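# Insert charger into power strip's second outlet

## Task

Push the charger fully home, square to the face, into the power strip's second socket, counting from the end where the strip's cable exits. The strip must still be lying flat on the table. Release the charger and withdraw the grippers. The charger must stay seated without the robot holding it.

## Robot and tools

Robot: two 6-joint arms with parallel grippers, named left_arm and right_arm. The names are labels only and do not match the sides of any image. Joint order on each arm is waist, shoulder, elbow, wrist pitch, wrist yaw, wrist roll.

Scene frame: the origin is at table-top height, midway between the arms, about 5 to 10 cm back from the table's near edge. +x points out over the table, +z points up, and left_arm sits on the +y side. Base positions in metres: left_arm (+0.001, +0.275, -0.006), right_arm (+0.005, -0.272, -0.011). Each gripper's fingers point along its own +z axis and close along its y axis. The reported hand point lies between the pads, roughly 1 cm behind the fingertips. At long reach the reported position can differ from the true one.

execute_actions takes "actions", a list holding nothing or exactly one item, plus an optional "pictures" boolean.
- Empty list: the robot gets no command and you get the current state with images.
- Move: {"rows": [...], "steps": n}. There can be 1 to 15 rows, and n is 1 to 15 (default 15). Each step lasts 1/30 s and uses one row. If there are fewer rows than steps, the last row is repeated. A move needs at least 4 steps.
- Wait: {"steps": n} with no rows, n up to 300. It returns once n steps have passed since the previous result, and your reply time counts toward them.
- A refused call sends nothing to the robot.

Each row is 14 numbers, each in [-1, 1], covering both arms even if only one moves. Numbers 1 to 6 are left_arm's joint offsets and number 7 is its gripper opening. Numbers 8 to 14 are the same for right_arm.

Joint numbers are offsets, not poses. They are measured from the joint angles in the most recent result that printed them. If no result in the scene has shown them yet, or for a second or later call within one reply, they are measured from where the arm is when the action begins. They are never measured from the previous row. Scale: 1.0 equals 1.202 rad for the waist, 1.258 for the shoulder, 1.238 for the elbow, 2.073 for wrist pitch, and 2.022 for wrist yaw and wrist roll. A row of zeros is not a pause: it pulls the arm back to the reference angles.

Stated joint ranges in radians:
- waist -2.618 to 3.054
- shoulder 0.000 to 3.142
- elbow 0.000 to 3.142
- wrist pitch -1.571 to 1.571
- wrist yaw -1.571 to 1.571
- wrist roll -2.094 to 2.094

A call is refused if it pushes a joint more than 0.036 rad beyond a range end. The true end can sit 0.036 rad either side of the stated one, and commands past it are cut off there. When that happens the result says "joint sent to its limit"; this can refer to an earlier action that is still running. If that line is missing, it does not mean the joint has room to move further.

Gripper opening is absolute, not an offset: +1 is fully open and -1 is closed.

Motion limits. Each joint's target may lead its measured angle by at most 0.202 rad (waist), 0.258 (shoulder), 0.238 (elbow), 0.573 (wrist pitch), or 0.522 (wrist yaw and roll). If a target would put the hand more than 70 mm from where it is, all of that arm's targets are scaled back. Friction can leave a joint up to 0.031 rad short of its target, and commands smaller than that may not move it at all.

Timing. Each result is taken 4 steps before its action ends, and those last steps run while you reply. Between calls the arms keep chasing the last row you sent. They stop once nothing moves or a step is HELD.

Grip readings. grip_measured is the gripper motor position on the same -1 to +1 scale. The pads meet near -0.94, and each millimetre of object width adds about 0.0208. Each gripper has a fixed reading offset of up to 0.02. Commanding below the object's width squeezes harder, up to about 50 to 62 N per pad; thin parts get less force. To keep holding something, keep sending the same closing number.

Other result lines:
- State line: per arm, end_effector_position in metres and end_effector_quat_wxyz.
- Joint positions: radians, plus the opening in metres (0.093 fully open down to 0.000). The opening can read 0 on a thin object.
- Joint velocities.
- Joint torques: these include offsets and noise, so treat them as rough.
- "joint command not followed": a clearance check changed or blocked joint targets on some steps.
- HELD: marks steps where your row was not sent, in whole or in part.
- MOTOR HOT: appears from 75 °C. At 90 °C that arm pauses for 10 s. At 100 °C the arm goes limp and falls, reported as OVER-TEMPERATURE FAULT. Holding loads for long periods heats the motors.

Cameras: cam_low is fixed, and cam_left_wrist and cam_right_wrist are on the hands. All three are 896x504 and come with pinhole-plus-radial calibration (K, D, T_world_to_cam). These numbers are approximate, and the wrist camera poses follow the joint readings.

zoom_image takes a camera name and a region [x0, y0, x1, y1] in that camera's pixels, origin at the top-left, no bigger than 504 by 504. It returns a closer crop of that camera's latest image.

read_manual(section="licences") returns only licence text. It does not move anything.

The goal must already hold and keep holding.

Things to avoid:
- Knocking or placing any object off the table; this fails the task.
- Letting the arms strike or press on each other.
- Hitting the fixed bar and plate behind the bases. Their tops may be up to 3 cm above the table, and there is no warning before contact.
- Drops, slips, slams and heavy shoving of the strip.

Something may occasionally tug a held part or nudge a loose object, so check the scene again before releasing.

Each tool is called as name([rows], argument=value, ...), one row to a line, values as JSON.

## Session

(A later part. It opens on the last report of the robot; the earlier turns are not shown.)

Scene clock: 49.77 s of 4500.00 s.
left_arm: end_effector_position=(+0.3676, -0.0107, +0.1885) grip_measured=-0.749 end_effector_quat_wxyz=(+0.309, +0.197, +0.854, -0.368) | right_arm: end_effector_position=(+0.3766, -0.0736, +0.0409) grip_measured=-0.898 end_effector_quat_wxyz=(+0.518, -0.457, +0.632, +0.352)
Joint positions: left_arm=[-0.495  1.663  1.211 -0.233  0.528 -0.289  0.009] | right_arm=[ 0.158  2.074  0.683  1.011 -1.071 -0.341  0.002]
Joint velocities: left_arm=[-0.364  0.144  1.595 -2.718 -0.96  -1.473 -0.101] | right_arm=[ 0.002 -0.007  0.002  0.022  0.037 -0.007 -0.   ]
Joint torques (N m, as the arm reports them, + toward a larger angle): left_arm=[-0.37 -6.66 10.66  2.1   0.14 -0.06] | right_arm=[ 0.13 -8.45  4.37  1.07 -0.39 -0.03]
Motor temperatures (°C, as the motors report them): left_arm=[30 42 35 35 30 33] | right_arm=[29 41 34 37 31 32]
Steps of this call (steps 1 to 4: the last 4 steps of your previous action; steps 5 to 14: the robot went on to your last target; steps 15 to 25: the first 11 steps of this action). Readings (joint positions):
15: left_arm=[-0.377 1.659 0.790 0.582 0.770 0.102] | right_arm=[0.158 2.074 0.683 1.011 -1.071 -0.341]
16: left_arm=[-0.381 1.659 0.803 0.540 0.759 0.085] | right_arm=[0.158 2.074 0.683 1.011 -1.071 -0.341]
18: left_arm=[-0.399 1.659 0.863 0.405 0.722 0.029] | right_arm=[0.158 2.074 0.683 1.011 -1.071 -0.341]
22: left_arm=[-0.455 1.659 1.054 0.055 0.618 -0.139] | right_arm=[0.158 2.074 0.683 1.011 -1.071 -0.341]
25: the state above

execute_actions([
  {"rows": [
[-0.068,0.125,0.31,-0.365,-0.147,-0.24,-0.95, 0,0,0,-0.04,0,0,-0.9],
[-0.075,0.145,0.35,-0.39,-0.158,-0.255,-0.95, 0,0,0,-0.04,0,0,-0.9],
[-0.083,0.17,0.395,-0.415,-0.17,-0.27,-0.95, 0,0,0,-0.04,0,0,-0.9],
[-0.091,0.20,0.44,-0.44,-0.182,-0.285,-0.95, 0,0,0,-0.04,0,0,-0.9],
[-0.099,0.23,0.485,-0.465,-0.194,-0.30,-0.95, 0,0,0,-0.04,0,0,-0.9],
[-0.107,0.26,0.53,-0.49,-0.206,-0.315,-0.95, 0,0,0,-0.04,0,0,-0.9],
[-0.115,0.29,0.575,-0.515,-0.218,-0.33,-0.95, 0,0,0,-0.04,0,0,-0.9],
[-0.122,0.32,0.62,-0.54,-0.23,-0.345,-0.95, 0,0,0,-0.04,0,0,-0.9],
[-0.128,0.35,0.66,-0.56,-0.24,-0.357,-0.95, 0,0,0,-0.04,0,0,-0.9],
[-0.133,0.378,0.695,-0.578,-0.249,-0.366,-0.95, 0,0,0,-0.04,0,0,-0.9],
[-0.137,0.403,0.725,-0.59,-0.256,-0.371,-0.95, 0,0,0,-0.04,0,0,-0.9],
[-0.137,0.425,0.748,-0.597,-0.256,-0.371,-0.95, 0,0,0,-0.04,0,0,-0.9],
[-0.137,0.444,0.762,-0.597,-0.256,-0.371,-0.95, 0,0,0,-0.04,0,0,-0.9],
[-0.137,0.46,0.767,-0.597,-0.256,-0.371,-0.95, 0,0,0,-0.04,0,0,-0.9],
[-0.137,0.471,0.767,-0.597,-0.256,-0.371,-0.95, 0,0,0,-0.04,0,0,-0.9]
], "steps": 15},
])

execute_actions([
  {"steps": 12},
], pictures=true)

Scene clock: 50.73 s of 4500.00 s.
left_arm: end_effector_position=(+0.3557, -0.0025, +0.1568) grip_measured=-0.948 end_effector_quat_wxyz=(+0.061, -0.151, +0.980, -0.117) | right_arm: end_effector_position=(+0.3766, -0.0736, +0.0409) grip_measured=-0.898 end_effector_quat_wxyz=(+0.518, -0.457, +0.632, +0.352)
Joint positions: left_arm=[-0.643  2.085  2.024 -1.28   0.101 -0.941  0.   ] | right_arm=[ 0.158  2.074  0.683  1.011 -1.071 -0.341  0.002]
Joint velocities: left_arm=[-0.208  1.028  1.253 -0.974 -0.505 -0.593  0.   ] | right_arm=[-0.002 -0.002 -0.007 -0.007  0.066 -0.007 -0.   ]
Joint torques (N m, as the arm reports them, + toward a larger angle): left_arm=[  0.09 -10.22   8.26   0.66  -0.02  -0.08] | right_arm=[ 0.14 -8.44  4.4   1.07 -0.39 -0.02]
Motor temperatures (°C, as the motors report them): left_arm=[30 42 35 35 30 33] | right_arm=[29 41 34 37 31 32]
Steps of this call (steps 1 to 4: the last 4 steps of your previous action; steps 5 to 18: the robot went on to your last target; steps 19 to 29: the first 11 steps of this action). Readings (joint positions):
19: left_arm=[-0.566 1.801 1.545 -0.942 0.264 -0.737] | right_arm=[0.158 2.074 0.683 1.011 -1.071 -0.341]
20: left_arm=[-0.567 1.808 1.564 -0.966 0.256 -0.747] | right_arm=[0.158 2.074 0.683 1.011 -1.071 -0.341]
22: left_arm=[-0.576 1.846 1.645 -1.031 0.230 -0.779] | right_arm=[0.158 2.074 0.683 1.011 -1.071 -0.341]
26: left_arm=[-0.614 1.975 1.873 -1.167 0.158 -0.870] | right_arm=[0.158 2.074 0.683 1.011 -1.071 -0.341]
29: the state above

Scene clock: 51.13 s of 4500.00 s.
left_arm: end_effector_position=(+0.3467, +0.0117, +0.1061) grip_measured=-0.948 end_effector_quat_wxyz=(+0.001, -0.193, +0.981, -0.007) | right_arm: end_effector_position=(+0.3766, -0.0736, +0.0409) grip_measured=-0.898 end_effector_quat_wxyz=(+0.518, -0.457, +0.632, +0.352)
Joint positions: left_arm=[-0.659  2.262  2.134 -1.453  0.028 -1.024  0.   ] | right_arm=[ 0.158  2.074  0.683  1.011 -1.071 -0.341  0.002]
Joint velocities: left_arm=[-0.017  0.012  0.037 -0.125  0.037 -0.051  0.   ] | right_arm=[ 0.022 -0.002  0.012 -0.007  0.066 -0.022 -0.001]
Joint torques (N m, as the arm reports them, + toward a larger angle): left_arm=[ -0.01 -13.82   9.49   0.25  -0.08  -0.14] | right_arm=[ 0.12 -8.42  4.35  1.07 -0.4  -0.02]
Motor temperatures (°C, as the motors report them): left_arm=[30 42 35 35 30 33] | right_arm=[29 41 34 37 31 32]
Kept back: nothing.
Steps of this call (steps 1 to 4: the last 4 steps of your previous action; steps 5 to 12: the robot went on to your last target). Readings (joint positions):
1: left_arm=[-0.650 2.119 2.063 -1.313 0.086 -0.959] | right_arm=[0.158 2.074 0.683 1.011 -1.071 -0.341]
2: left_arm=[-0.655 2.151 2.093 -1.340 0.074 -0.973] | right_arm=[0.158 2.074 0.683 1.011 -1.071 -0.341]
4: left_arm=[-0.659 2.203 2.127 -1.378 0.056 -0.993] | right_arm=[0.158 2.074 0.683 1.011 -1.071 -0.341]
8: left_arm=[-0.659 2.258 2.132 -1.428 0.036 -1.015] | right_arm=[0.158 2.074 0.683 1.011 -1.071 -0.341]
12: the state above
camera_calibration (this result's frames):
cam_left_wrist: T_world_to_cam=[[0.37982, -0.924858, 0.0193559, -0.128046], [-0.840004, -0.336057, 0.42598, 0.289482], [-0.387466, -0.178055, -0.904526, 0.31779], [0, 0, 0, 1]] pos_world=[0.414933, 0.035442, 0.166615]
cam_right_wrist: T_world_to_cam=[[0.944119, -0.329109, 0.0180601, -0.380866], [-0.187107, -0.580254, -0.792652, 0.0985361], [0.271348, 0.744978, -0.609407, 0.0574001], [0, 0, 0, 1]] pos_world=[0.362444, -0.110932, 0.119963]

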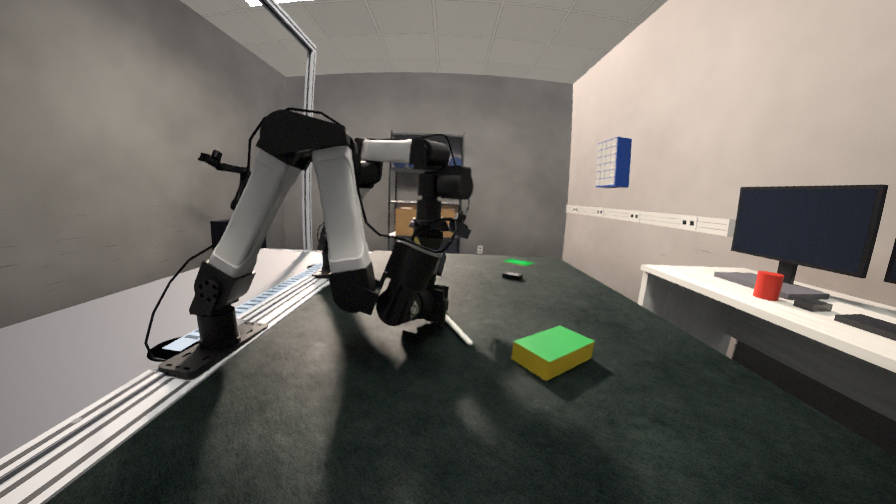

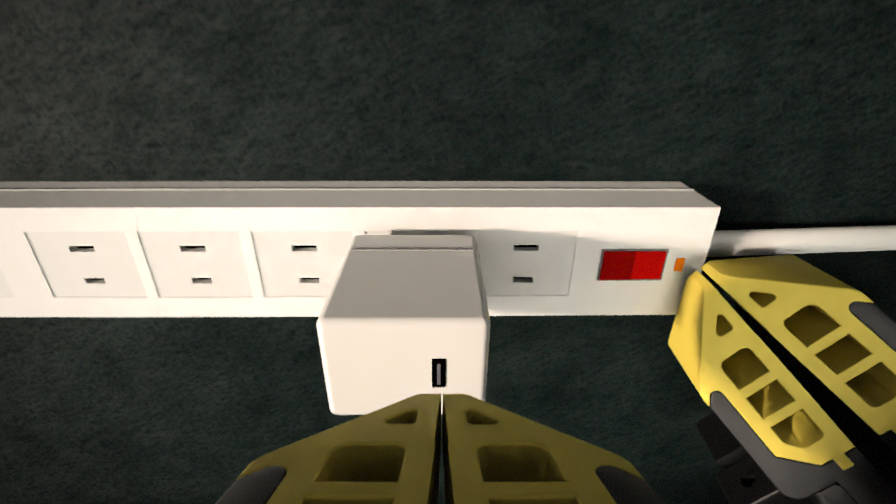

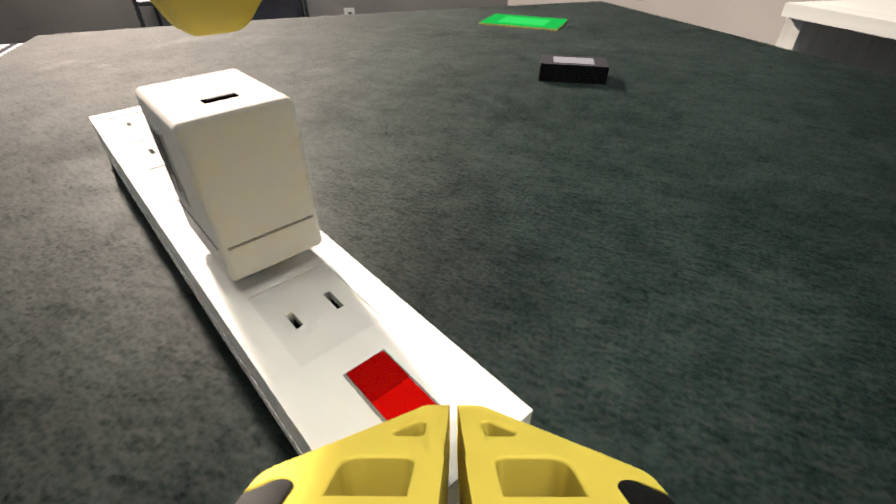

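execute_actions([
  {"rows": [
[0,0,0.005,0,-0.008,0,-0.95, 0,0,0,-0.04,0,0,-0.9],
[0,0,-0.012,0.003,-0.014,0,-0.95, 0,0,0,-0.04,0,0,-0.9],
[0,0,-0.024,0.006,-0.018,0,-0.95, 0,0,0,-0.04,0,0,-0.9],
[0,0,-0.032,0.009,-0.021,0,-0.95, 0,0,0,-0.04,0,0,-0.9],
[0,0,-0.039,0.012,-0.021,0,-0.95, 0,0,0,-0.04,0,0,-0.9],
[0,0,-0.045,0.014,-0.021,0,-0.95, 0,0,0,-0.04,0,0,-0.9],
[0,0,-0.051,0.016,-0.021,0,-0.95, 0,0,0,-0.04,0,0,-0.9],
[0,0,-0.056,0.017,-0.021,0,-0.95, 0,0,0,-0.04,0,0,-0.9],
[0,0,-0.060,0.017,-0.021,0,-0.95, 0,0,0,-0.04,0,0,-0.9],
[0,0,-0.063,0.017,-0.021,0,-0.95, 0,0,0,-0.04,0,0,-0.9]
], "steps": 14},
])

execute_actions([
  {"steps": 5},
], pictures=true)

Scene clock: 52.80 s of 4500.00 s.
left_arm: end_effector_position=(+0.3432, +0.0201, +0.0938) grip_measured=-0.948 end_effector_quat_wxyz=(-0.002, -0.196, +0.981, +0.016) | right_arm: end_effector_position=(+0.3766, -0.0736, +0.0409) grip_measured=-0.898 end_effector_quat_wxyz=(+0.518, -0.457, +0.632, +0.352)
Joint positions: left_arm=[-0.659  2.262  2.085 -1.441  0.001 -1.03   0.   ] | right_arm=[ 0.158  2.074  0.683  1.011 -1.071 -0.341  0.002]
Joint velocities: left_arm=[ 0.002 -0.012 -0.173  0.007 -0.037 -0.037  0.   ] | right_arm=[ 0.007 -0.007 -0.012 -0.081 -0.007  0.051 -0.001]
Joint torques (N m, as the arm reports them, + toward a larger angle): left_arm=[  0.13 -13.08   5.51   0.41  -0.02   0.02] | right_arm=[ 0.12 -8.45  4.37  1.07 -0.39 -0.03]
Motor temperatures (°C, as the motors report them): left_arm=[30 43 35 35 30 33] | right_arm=[29 41 34 37 31 32]
Steps of this call (steps 1 to 30: the robot went on to your last target; steps 31 to 40: nothing new was sent; steps 41 to 50: the first 10 steps of this action). Readings (joint positions):
41: left_arm=[-0.659 2.262 2.134 -1.464 0.022 -1.030] | right_arm=[0.158 2.074 0.683 1.011 -1.071 -0.341]
42: left_arm=[-0.659 2.262 2.134 -1.464 0.021 -1.030] | right_arm=[0.158 2.074 0.683 1.011 -1.071 -0.341]
44: left_arm=[-0.659 2.262 2.131 -1.460 0.014 -1.030] | right_arm=[0.158 2.074 0.683 1.011 -1.071 -0.341]
48: left_arm=[-0.659 2.262 2.099 -1.444 0.004 -1.030] | right_arm=[0.158 2.074 0.683 1.011 -1.071 -0.341]
50: the state above

Scene clock: 52.97 s of 4500.00 s.
left_arm: end_effector_position=(+0.3428, +0.0211, +0.0918) grip_measured=-0.948 end_effector_quat_wxyz=(-0.002, -0.196, +0.980, +0.018) | right_arm: end_effector_position=(+0.3766, -0.0736, +0.0409) grip_measured=-0.898 end_effector_quat_wxyz=(+0.518, -0.457, +0.632, +0.352)
Joint positions: left_arm=[-0.659  2.262  2.077 -1.437 -0.002 -1.03   0.   ] | right_arm=[ 0.158  2.074  0.683  1.011 -1.071 -0.341  0.002]
Joint velocities: left_arm=[-0.022  0.007 -0.007  0.095 -0.037  0.022  0.   ] | right_arm=[-0.017 -0.027  0.012  0.037 -0.007  0.037  0.   ]
Joint torques (N m, as the arm reports them, + toward a larger angle): left_arm=[  0.17 -13.01   5.24   0.34  -0.15   0.02] | right_arm=[ 0.13 -8.43  4.35  1.06 -0.4  -0.03]
Motor temperatures (°C, as the motors report them): left_arm=[30 43 35 35 30 33] | right_arm=[29 41 34 37 31 32]
Kept back: nothing.
Steps of this call (steps 1 to 4: the last 4 steps of your previous action; step 5: the robot went on to your last target). Readings (joint positions):
1: left_arm=[-0.659 2.262 2.080 -1.440 0.001 -1.030] | right_arm=[0.158 2.074 0.683 1.011 -1.071 -0.341]
2: left_arm=[-0.659 2.262 2.078 -1.440 -0.000 -1.030] | right_arm=[0.158 2.074 0.683 1.011 -1.071 -0.341]
4: left_arm=[-0.659 2.262 2.077 -1.438 -0.001 -1.030] | right_arm=[0.158 2.074 0.683 1.011 -1.071 -0.341]
5: the state above
camera_calibration (this result's frames):
cam_left_wrist: T_world_to_cam=[[0.385558, -0.922138, -0.0317241, -0.115], [-0.830897, -0.361948, 0.422616, 0.293182], [-0.401193, -0.136584, -0.905753, 0.309037], [0, 0, 0, 1]] pos_world=[0.411927, 0.0422805, 0.15236]
cam_right_wrist: T_world_to_cam=[[0.944119, -0.329109, 0.0180601, -0.380866], [-0.187107, -0.580254, -0.792652, 0.0985361], [0.271348, 0.744978, -0.609407, 0.0574001], [0, 0, 0, 1]] pos_world=[0.362444, -0.110932, 0.119963]

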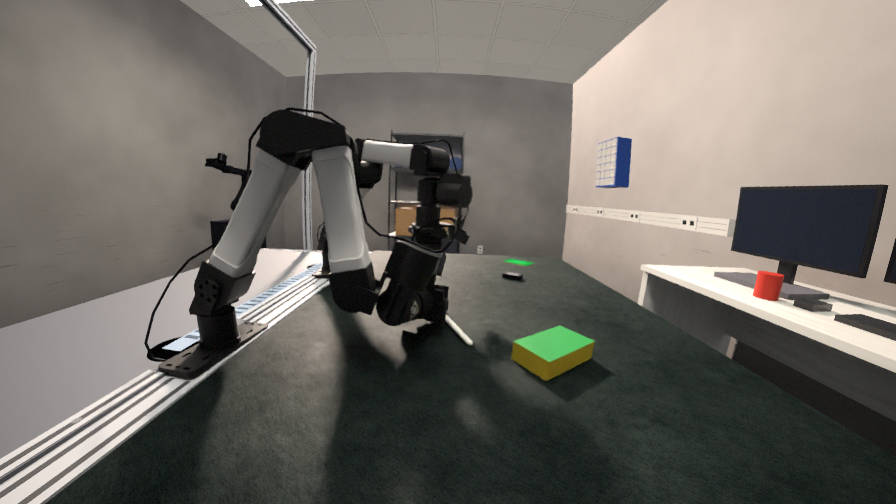

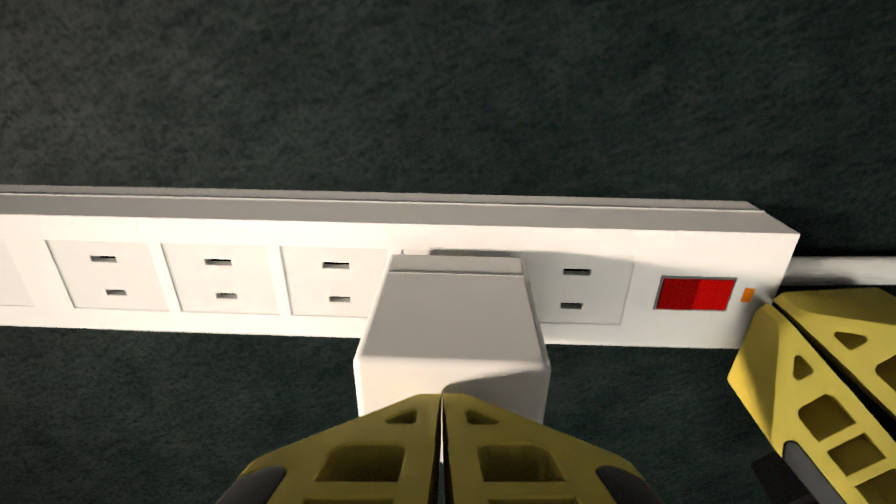

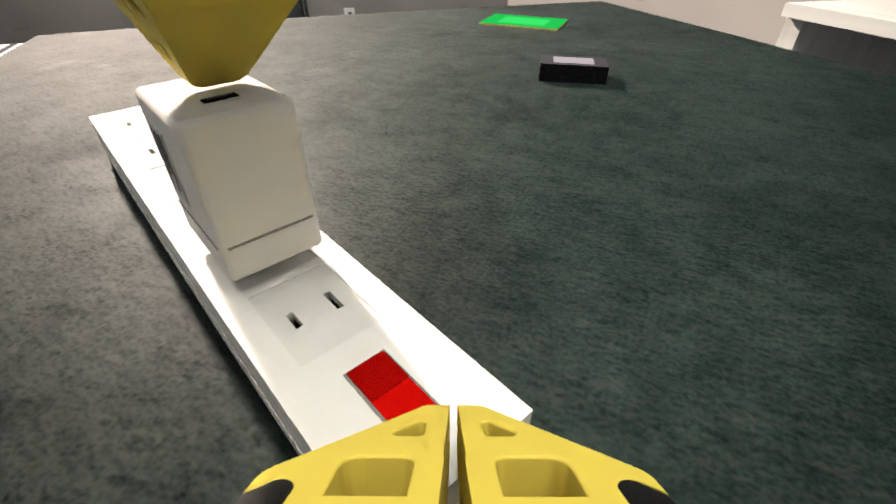

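execute_actions([
  {"rows": [
[0,0.012,-0.017,0.005,0,0,-0.95, 0,0,0,-0.04,0,0,-0.9],
[0,0.018,-0.019,0.005,0,0,-0.95, 0,0,0,-0.04,0,0,-0.9],
[0,0.024,-0.021,0.005,0,0,-0.95, 0,0,0,-0.04,0,0,-0.9],
[0,0.031,-0.024,0.005,0,0,-0.95, 0,0,0,-0.04,0,0,-0.9],
[0,0.039,-0.027,0.005,0,0,-0.95, 0,0,0,-0.04,0,0,-0.9],
[0,0.047,-0.030,0.005,0,0,-0.95, 0,0,0,-0.04,0,0,-0.9],
[0,0.055,-0.034,0.005,0,0,-0.95, 0,0,0,-0.04,0,0,-0.9],
[0,0.063,-0.038,0.005,0,0,-0.95, 0,0,0,-0.04,0,0,-0.9],
[0,0.071,-0.042,0.005,0,0,-0.95, 0,0,0,-0.04,0,0,-0.9],
[0,0.079,-0.046,0.005,0,0,-0.95, 0,0,0,-0.04,0,0,-0.9],
[0,0.087,-0.050,0.005,0,0,-0.95, 0,0,0,-0.04,0,0,-0.9],
[0,0.094,-0.053,0.005,0,0,-0.95, 0,0,0,-0.04,0,0,-0.9],
[0,0.100,-0.055,0.005,0,0,-0.95, 0,0,0,-0.04,0,0,-0.9]
], "steps": 15},
])

execute_actions([
  {"steps": 12},
], pictures=true)

Scene clock: 53.80 s of 4500.00 s.
left_arm: end_effector_position=(+0.3439, +0.0209, +0.0871) grip_measured=-0.948 end_effector_quat_wxyz=(-0.003, -0.196, +0.980, +0.021) | right_arm: end_effector_position=(+0.3766, -0.0736, +0.0409) grip_measured=-0.898 end_effector_quat_wxyz=(+0.518, -0.457, +0.632, +0.352)
Joint positions: left_arm=[-0.659  2.274  2.077 -1.432 -0.004 -1.03   0.   ] | right_arm=[ 0.158  2.074  0.683  1.011 -1.071 -0.341  0.002]
Joint velocities: left_arm=[ 0.002  0.032 -0.012  0.051 -0.007 -0.037  0.   ] | right_arm=[-0.007 -0.007 -0.007 -0.007 -0.11   0.007  0.001]
Joint torques (N m, as the arm reports them, + toward a larger angle): left_arm=[ 0.14 -5.2   1.45  0.29  0.04 -0.03] | right_arm=[ 0.13 -8.46  4.35  1.06 -0.4  -0.03]
Motor temperatures (°C, as the motors report them): left_arm=[30 43 35 35 30 33] | right_arm=[29 42 34 37 31 32]
Steps of this call (steps 1 to 14: the robot went on to your last target; steps 15 to 25: the first 11 steps of this action). Readings (joint positions):
15: left_arm=[-0.659 2.262 2.077 -1.433 -0.003 -1.030] | right_arm=[0.158 2.074 0.683 1.011 -1.071 -0.341]
16: left_arm=[-0.659 2.262 2.077 -1.433 -0.003 -1.030] | right_arm=[0.158 2.074 0.683 1.011 -1.071 -0.341]
18: left_arm=[-0.659 2.266 2.077 -1.433 -0.003 -1.030] | right_arm=[0.158 2.074 0.683 1.011 -1.071 -0.341]
22: left_arm=[-0.659 2.271 2.077 -1.432 -0.003 -1.030] | right_arm=[0.158 2.074 0.683 1.011 -1.071 -0.341]
25: the state above

Scene clock: 54.20 s of 4500.00 s.
left_arm: end_effector_position=(+0.3436, +0.0212, +0.0811) grip_measured=-0.948 end_effector_quat_wxyz=(-0.008, -0.196, +0.980, +0.027) | right_arm: end_effector_position=(+0.3766, -0.0736, +0.0409) grip_measured=-0.898 end_effector_quat_wxyz=(+0.518, -0.457, +0.632, +0.352)
Joint positions: left_arm=[-0.659  2.288  2.077 -1.433 -0.004 -1.03   0.   ] | right_arm=[ 0.158  2.074  0.683  1.011 -1.071 -0.341  0.002]
Joint velocities: left_arm=[ 0.022 -0.002 -0.007  0.051 -0.066 -0.051  0.   ] | right_arm=[-0.002  0.012 -0.027  0.037 -0.037 -0.037 -0.001]
Joint torques (N m, as the arm reports them, + toward a larger angle): left_arm=[ 0.2  -4.98  0.79  0.18  0.03 -0.04] | right_arm=[ 0.1  -8.43  4.39  1.07 -0.4  -0.03]
Motor temperatures (°C, as the motors report them): left_arm=[30 43 35 35 30 33] | right_arm=[29 42 34 37 31 32]
Kept back: nothing.
Steps of this call (steps 1 to 4: the last 4 steps of your previous action; steps 5 to 12: the robot went on to your last target). Readings (joint positions):
1: left_arm=[-0.659 2.275 2.077 -1.432 -0.005 -1.030] | right_arm=[0.158 2.074 0.683 1.011 -1.071 -0.341]
2: left_arm=[-0.659 2.275 2.077 -1.432 -0.006 -1.030] | right_arm=[0.158 2.074 0.683 1.011 -1.071 -0.341]
4: left_arm=[-0.659 2.284 2.077 -1.432 -0.007 -1.030] | right_arm=[0.158 2.074 0.683 1.011 -1.071 -0.341]
8: left_arm=[-0.659 2.288 2.077 -1.433 -0.004 -1.030] | right_arm=[0.158 2.074 0.683 1.011 -1.071 -0.341]
12: the state above
camera_calibration (this result's frames):
cam_left_wrist: T_world_to_cam=[[0.385212, -0.921399, -0.0513427, -0.113847], [-0.823781, -0.368411, 0.430881, 0.295436], [-0.415928, -0.123685, -0.900947, 0.303991], [0, 0, 0, 1]] pos_world=[0.413668, 0.0415427, 0.140737]
cam_right_wrist: T_world_to_cam=[[0.944119, -0.329109, 0.0180601, -0.380866], [-0.187107, -0.580254, -0.792652, 0.0985361], [0.271348, 0.744978, -0.609407, 0.0574001], [0, 0, 0, 1]] pos_world=[0.362444, -0.110932, 0.119963]

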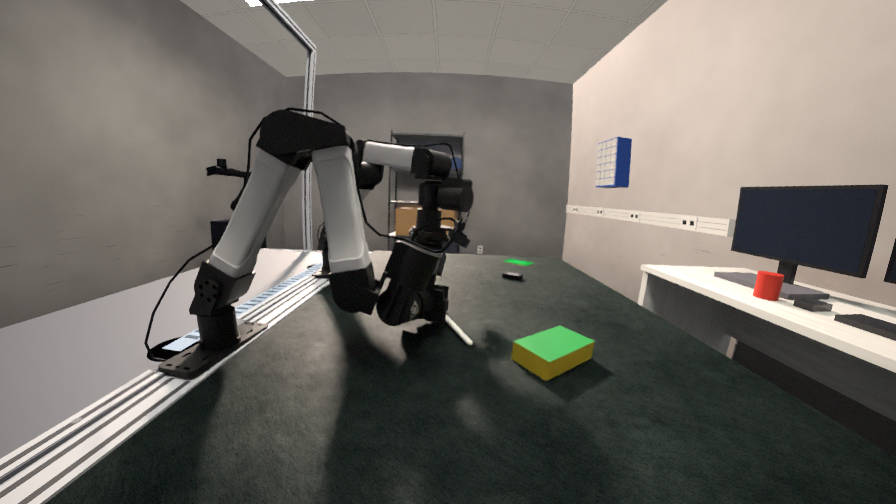

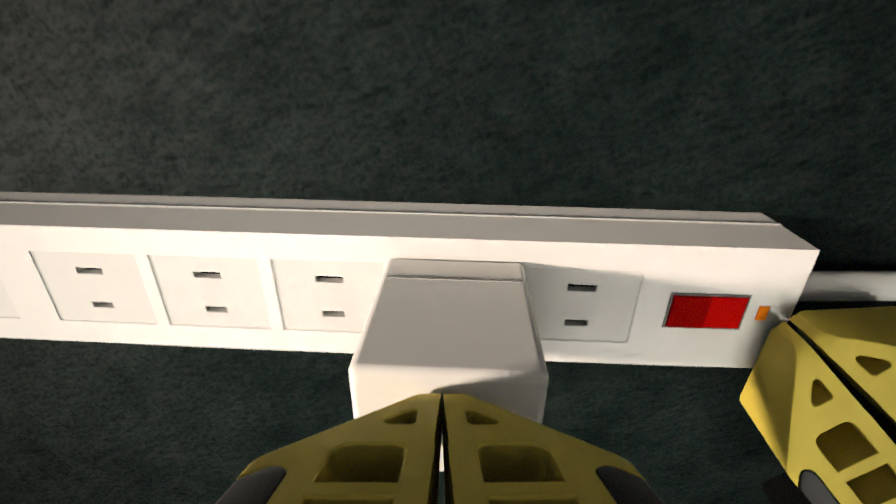

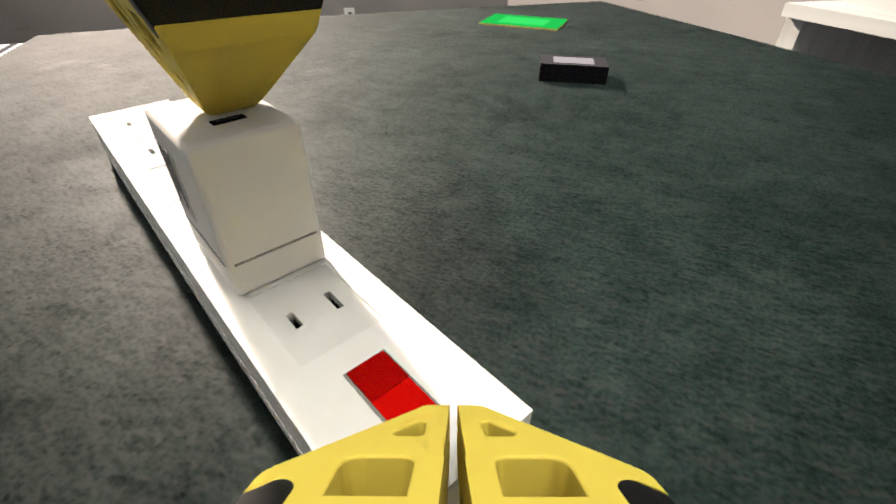

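execute_actions([
  {"rows": [
[0,0.06,-0.035,0,0,0,-0.95, 0,0,0,-0.02,0,0,-0.9],
[0,0.02,-0.015,0,0,0,-0.95, 0,0,0,0,0,0,-0.9],
[0,-0.01,0,0,0,0,-0.95, 0,-0.015,0,0.01,0,0,-0.9],
[0,-0.035,0,0,0,0,-0.95, 0,-0.035,0,0.015,0,0,-0.9],
[0.01,-0.06,0,0,0,0,-0.95, -0.01,-0.06,0,0.015,0,0,-0.9],
[0.025,-0.09,0,0,0,0,-0.95, -0.025,-0.09,0,0.015,0,0,-0.9],
[0.045,-0.12,0,0,0,0,-0.95, -0.045,-0.12,0,0.015,0,0,-0.9],
[0.065,-0.15,0,0,0,0,-0.95, -0.065,-0.15,0,0.015,0,0,-0.9],
[0.085,-0.18,0,0,0,0,-0.95, -0.085,-0.18,0,0.015,0,0,-0.9],
[0.105,-0.21,0,0,0,0,-0.95, -0.105,-0.21,0,0.015,0,0,-0.9],
[0.125,-0.235,0,0,0,0,-0.95, -0.125,-0.235,0,0.015,0,0,-0.9],
[0.14,-0.255,0,0,0,0,-0.95, -0.14,-0.255,0,0.015,0,0,-0.9],
[0.15,-0.27,0,0,0,0,-0.95, -0.15,-0.27,0,0.015,0,0,-0.9],
[0.155,-0.28,0,0,0,0,-0.95, -0.155,-0.28,0,0.015,0,0,-0.9]
], "steps": 15},
])

execute_actions([
  {"steps": 9},
], pictures=true)

Scene clock: 55.00 s of 4500.00 s.
left_arm: end_effector_position=(+0.3584, +0.0450, +0.1559) grip_measured=-0.948 end_effector_quat_wxyz=(+0.054, -0.229, +0.971, -0.042) | right_arm: end_effector_position=(+0.3947, -0.1019, +0.1258) grip_measured=-0.898 end_effector_quat_wxyz=(+0.604, -0.465, +0.582, +0.284)
Joint positions: left_arm=[-0.589  2.107  2.077 -1.43  -0.    -1.03   0.   ] | right_arm=[ 0.073  1.858  0.683  1.021 -1.071 -0.341  0.002]
Joint velocities: left_arm=[ 0.706 -1.219 -0.007  0.051 -0.022  0.051  0.   ] | right_arm=[-0.803 -1.194 -0.012  0.125 -0.022 -0.081 -0.001]
Joint torques (N m, as the arm reports them, + toward a larger angle): left_arm=[  2.24 -13.81   7.29   0.59   0.05  -0.06] | right_arm=[-1.22 -8.17  5.49  2.18 -0.27 -0.01]
Motor temperatures (°C, as the motors report them): left_arm=[30 43 35 35 30 33] | right_arm=[29 42 34 37 31 32]
Steps of this call (steps 1 to 13: the robot went on to your last target; steps 14 to 24: the first 11 steps of this action). Readings (joint positions):
14: left_arm=[-0.659 2.288 2.077 -1.433 -0.004 -1.030] | right_arm=[0.158 2.074 0.683 1.012 -1.071 -0.341]
15: left_arm=[-0.659 2.284 2.077 -1.432 -0.004 -1.030] | right_arm=[0.158 2.074 0.683 1.016 -1.071 -0.341]
17: left_arm=[-0.659 2.278 2.077 -1.431 -0.004 -1.030] | right_arm=[0.158 2.070 0.683 1.020 -1.071 -0.341]
21: left_arm=[-0.645 2.219 2.077 -1.432 -0.002 -1.030] | right_arm=[0.141 1.982 0.683 1.017 -1.071 -0.341]
24: the state above

Scene clock: 55.30 s of 4500.00 s.
left_arm: end_effector_position=(+0.3680, +0.0999, +0.2367) grip_measured=-0.948 end_effector_quat_wxyz=(+0.132, -0.286, +0.943, -0.104) | right_arm: end_effector_position=(+0.4010, -0.1371, +0.1825) grip_measured=-0.898 end_effector_quat_wxyz=(+0.662, -0.461, +0.549, +0.217)
Joint positions: left_arm=[-0.463  1.907  2.077 -1.43  -0.008 -1.03   0.   ] | right_arm=[-0.023  1.723  0.683  1.049 -1.071 -0.341  0.002]
Joint velocities: left_arm=[-0.032  0.144 -0.002 -0.037 -0.037  0.051  0.   ] | right_arm=[ 0.007  0.002  0.002  0.007 -0.037 -0.007  0.001]
Joint torques (N m, as the arm reports them, + toward a larger angle): left_arm=[-0.28 -8.36  7.31  1.03  0.06 -0.03] | right_arm=[-0.29 -7.06  6.1   1.96 -0.16  0.  ]
Motor temperatures (°C, as the motors report them): left_arm=[30 43 35 35 30 33] | right_arm=[29 42 34 37 31 32]
Kept back: nothing.
Steps of this call (steps 1 to 4: the last 4 steps of your previous action; steps 5 to 9: the robot went on to your last target). Readings (joint positions):
1: left_arm=[-0.561 2.064 2.077 -1.429 -0.000 -1.030] | right_arm=[0.045 1.818 0.683 1.026 -1.071 -0.341]
2: left_arm=[-0.531 2.022 2.077 -1.429 -0.000 -1.030] | right_arm=[0.019 1.784 0.683 1.032 -1.071 -0.341]
4: left_arm=[-0.481 1.950 2.077 -1.428 -0.003 -1.030] | right_arm=[-0.015 1.737 0.683 1.043 -1.071 -0.341]
8: left_arm=[-0.461 1.904 2.077 -1.430 -0.008 -1.030] | right_arm=[-0.023 1.723 0.683 1.049 -1.071 -0.341]
9: the state above
camera_calibration (this result's frames):
cam_left_wrist: T_world_to_cam=[[0.512063, -0.813558, 0.275525, -0.177599], [-0.856822, -0.46125, 0.230444, 0.346397], [-0.0603937, -0.354078, -0.933264, 0.363893], [0, 0, 0, 1]] pos_world=[0.409719, 0.144135, 0.308716]
cam_right_wrist: T_world_to_cam=[[0.80116, -0.474229, 0.365034, -0.453299], [0.048835, -0.556125, -0.829662, 0.0939145], [0.596455, 0.682519, -0.422386, 0.0113179], [0, 0, 0, 1]] pos_world=[0.351828, -0.170464, 0.248168]

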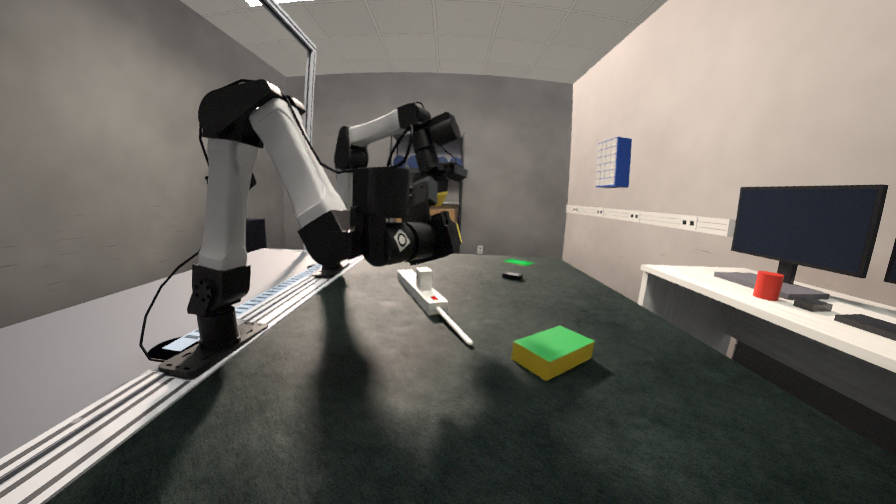

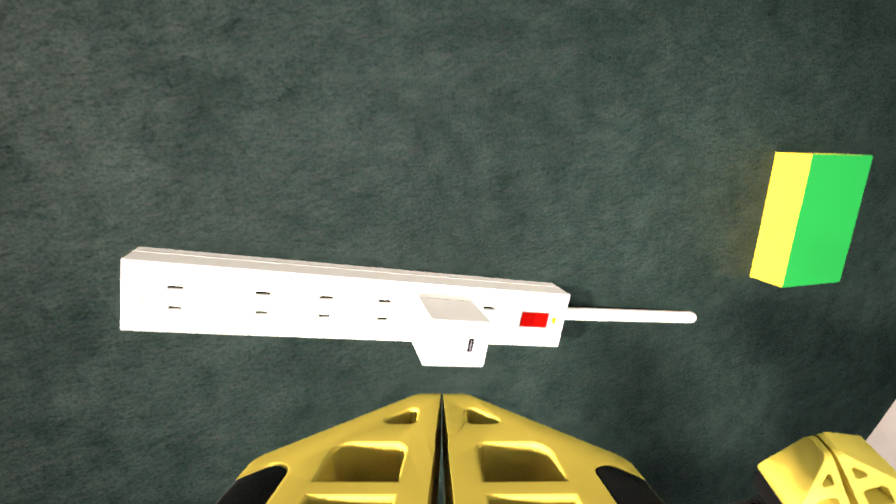

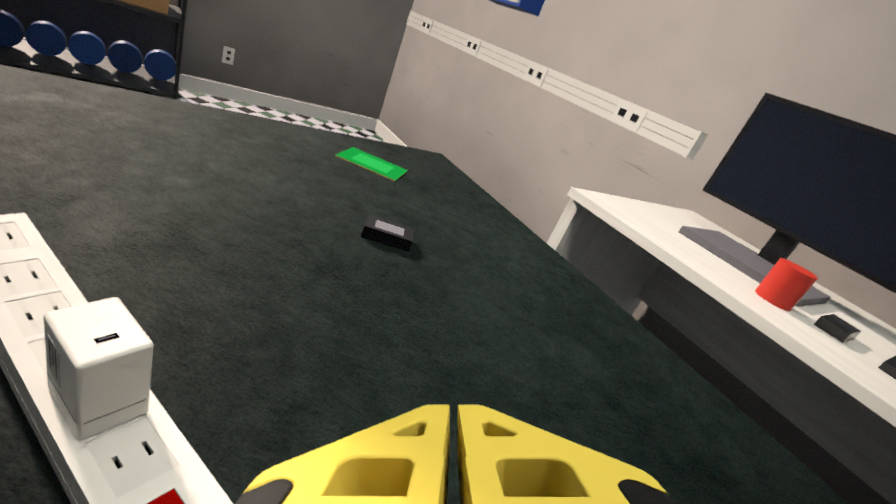

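execute_actions(actions=[])

Scene clock: 55.43 s of 4500.00 s.
left_arm: end_effector_position=(+0.3695, +0.0988, +0.2311) grip_measured=-0.948 end_effector_quat_wxyz=(+0.127, -0.286, +0.945, -0.099) | right_arm: end_effector_position=(+0.4010, -0.1371, +0.1825) grip_measured=-0.898 end_effector_quat_wxyz=(+0.662, -0.461, +0.549, +0.217)
Joint positions: left_arm=[-0.464  1.921  2.077 -1.43  -0.008 -1.03   0.   ] | right_arm=[-0.023  1.723  0.683  1.049 -1.071 -0.341  0.002]
Joint velocities: left_arm=[-0.007  0.051 -0.012  0.022 -0.066 -0.022  0.   ] | right_arm=[-0.012  0.002  0.007 -0.007  0.007  0.037  0.   ]
Joint torques (N m, as the arm reports them, + toward a larger angle): left_arm=[-0.31 -8.89  7.33  0.93  0.07 -0.02] | right_arm=[-0.25 -7.06  6.07  1.96 -0.16  0.  ]
Motor temperatures (°C, as the motors report them): left_arm=[30 43 35 35 30 33] | right_arm=[29 42 34 37 31 32]
Kept back: nothing.
Steps of this call (steps 1 to 4: the robot went on to your last target). Readings (joint positions):
1: left_arm=[-0.464 1.912 2.077 -1.430 -0.008 -1.030] | right_arm=[-0.023 1.723 0.683 1.049 -1.071 -0.341]
2: left_arm=[-0.464 1.916 2.077 -1.430 -0.008 -1.030] | right_arm=[-0.023 1.723 0.683 1.049 -1.071 -0.341]
4: the state above
camera_calibration (this result's frames):
cam_left_wrist: T_world_to_cam=[[0.514753, -0.815667, 0.264039, -0.175857], [-0.854255, -0.461877, 0.238574, 0.34563], [-0.0726439, -0.348364, -0.93454, 0.362698], [0, 0, 0, 1]] pos_world=[0.412127, 0.142549, 0.30293]
cam_right_wrist: T_world_to_cam=[[0.80116, -0.474229, 0.365034, -0.453299], [0.048835, -0.556125, -0.829662, 0.0939145], [0.596455, 0.682519, -0.422386, 0.0113179], [0, 0, 0, 1]] pos_world=[0.351828, -0.170464, 0.248168]

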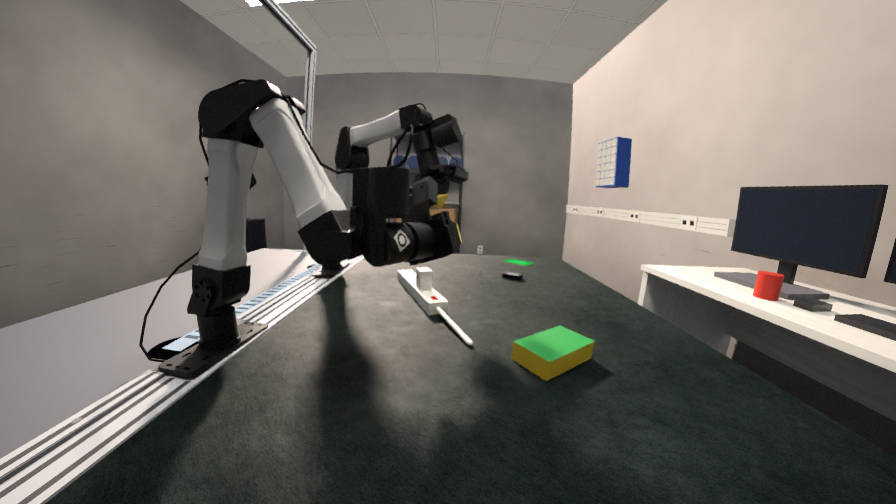

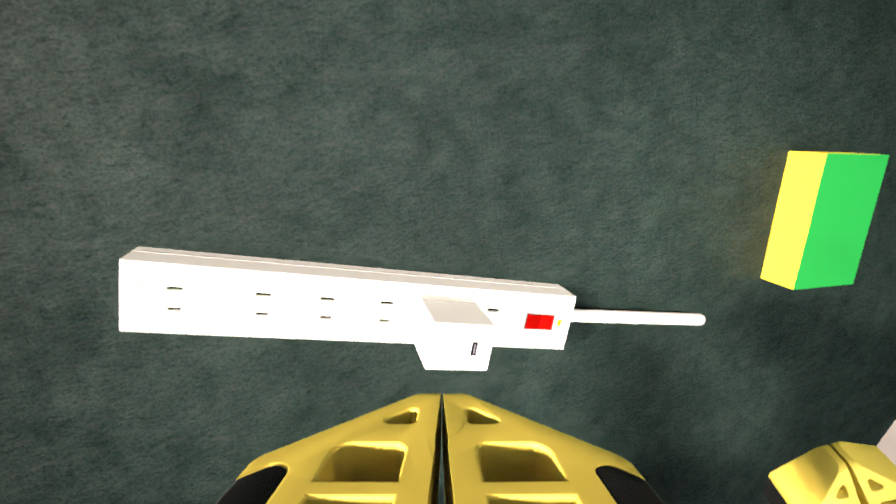

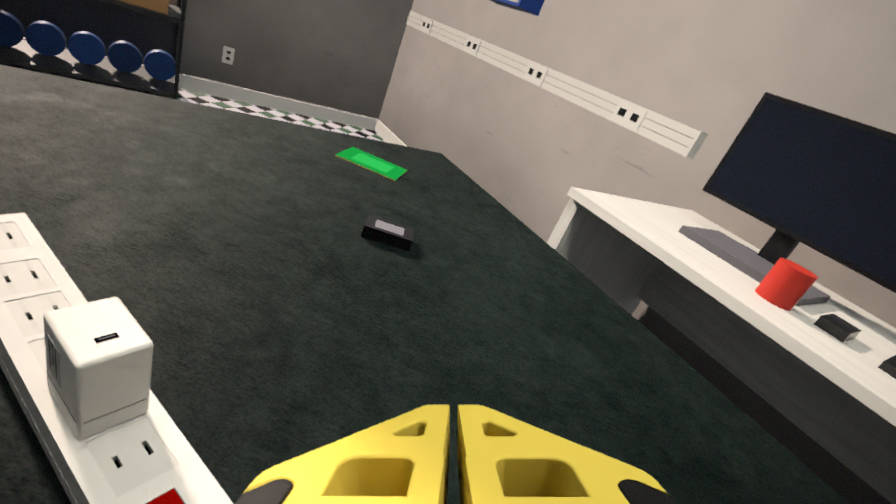

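The charger is seated in the second outlet from the cord end. The strip is flat and both arms are clear.

finished_scene(scene=2)

The scene is finished: the task was done.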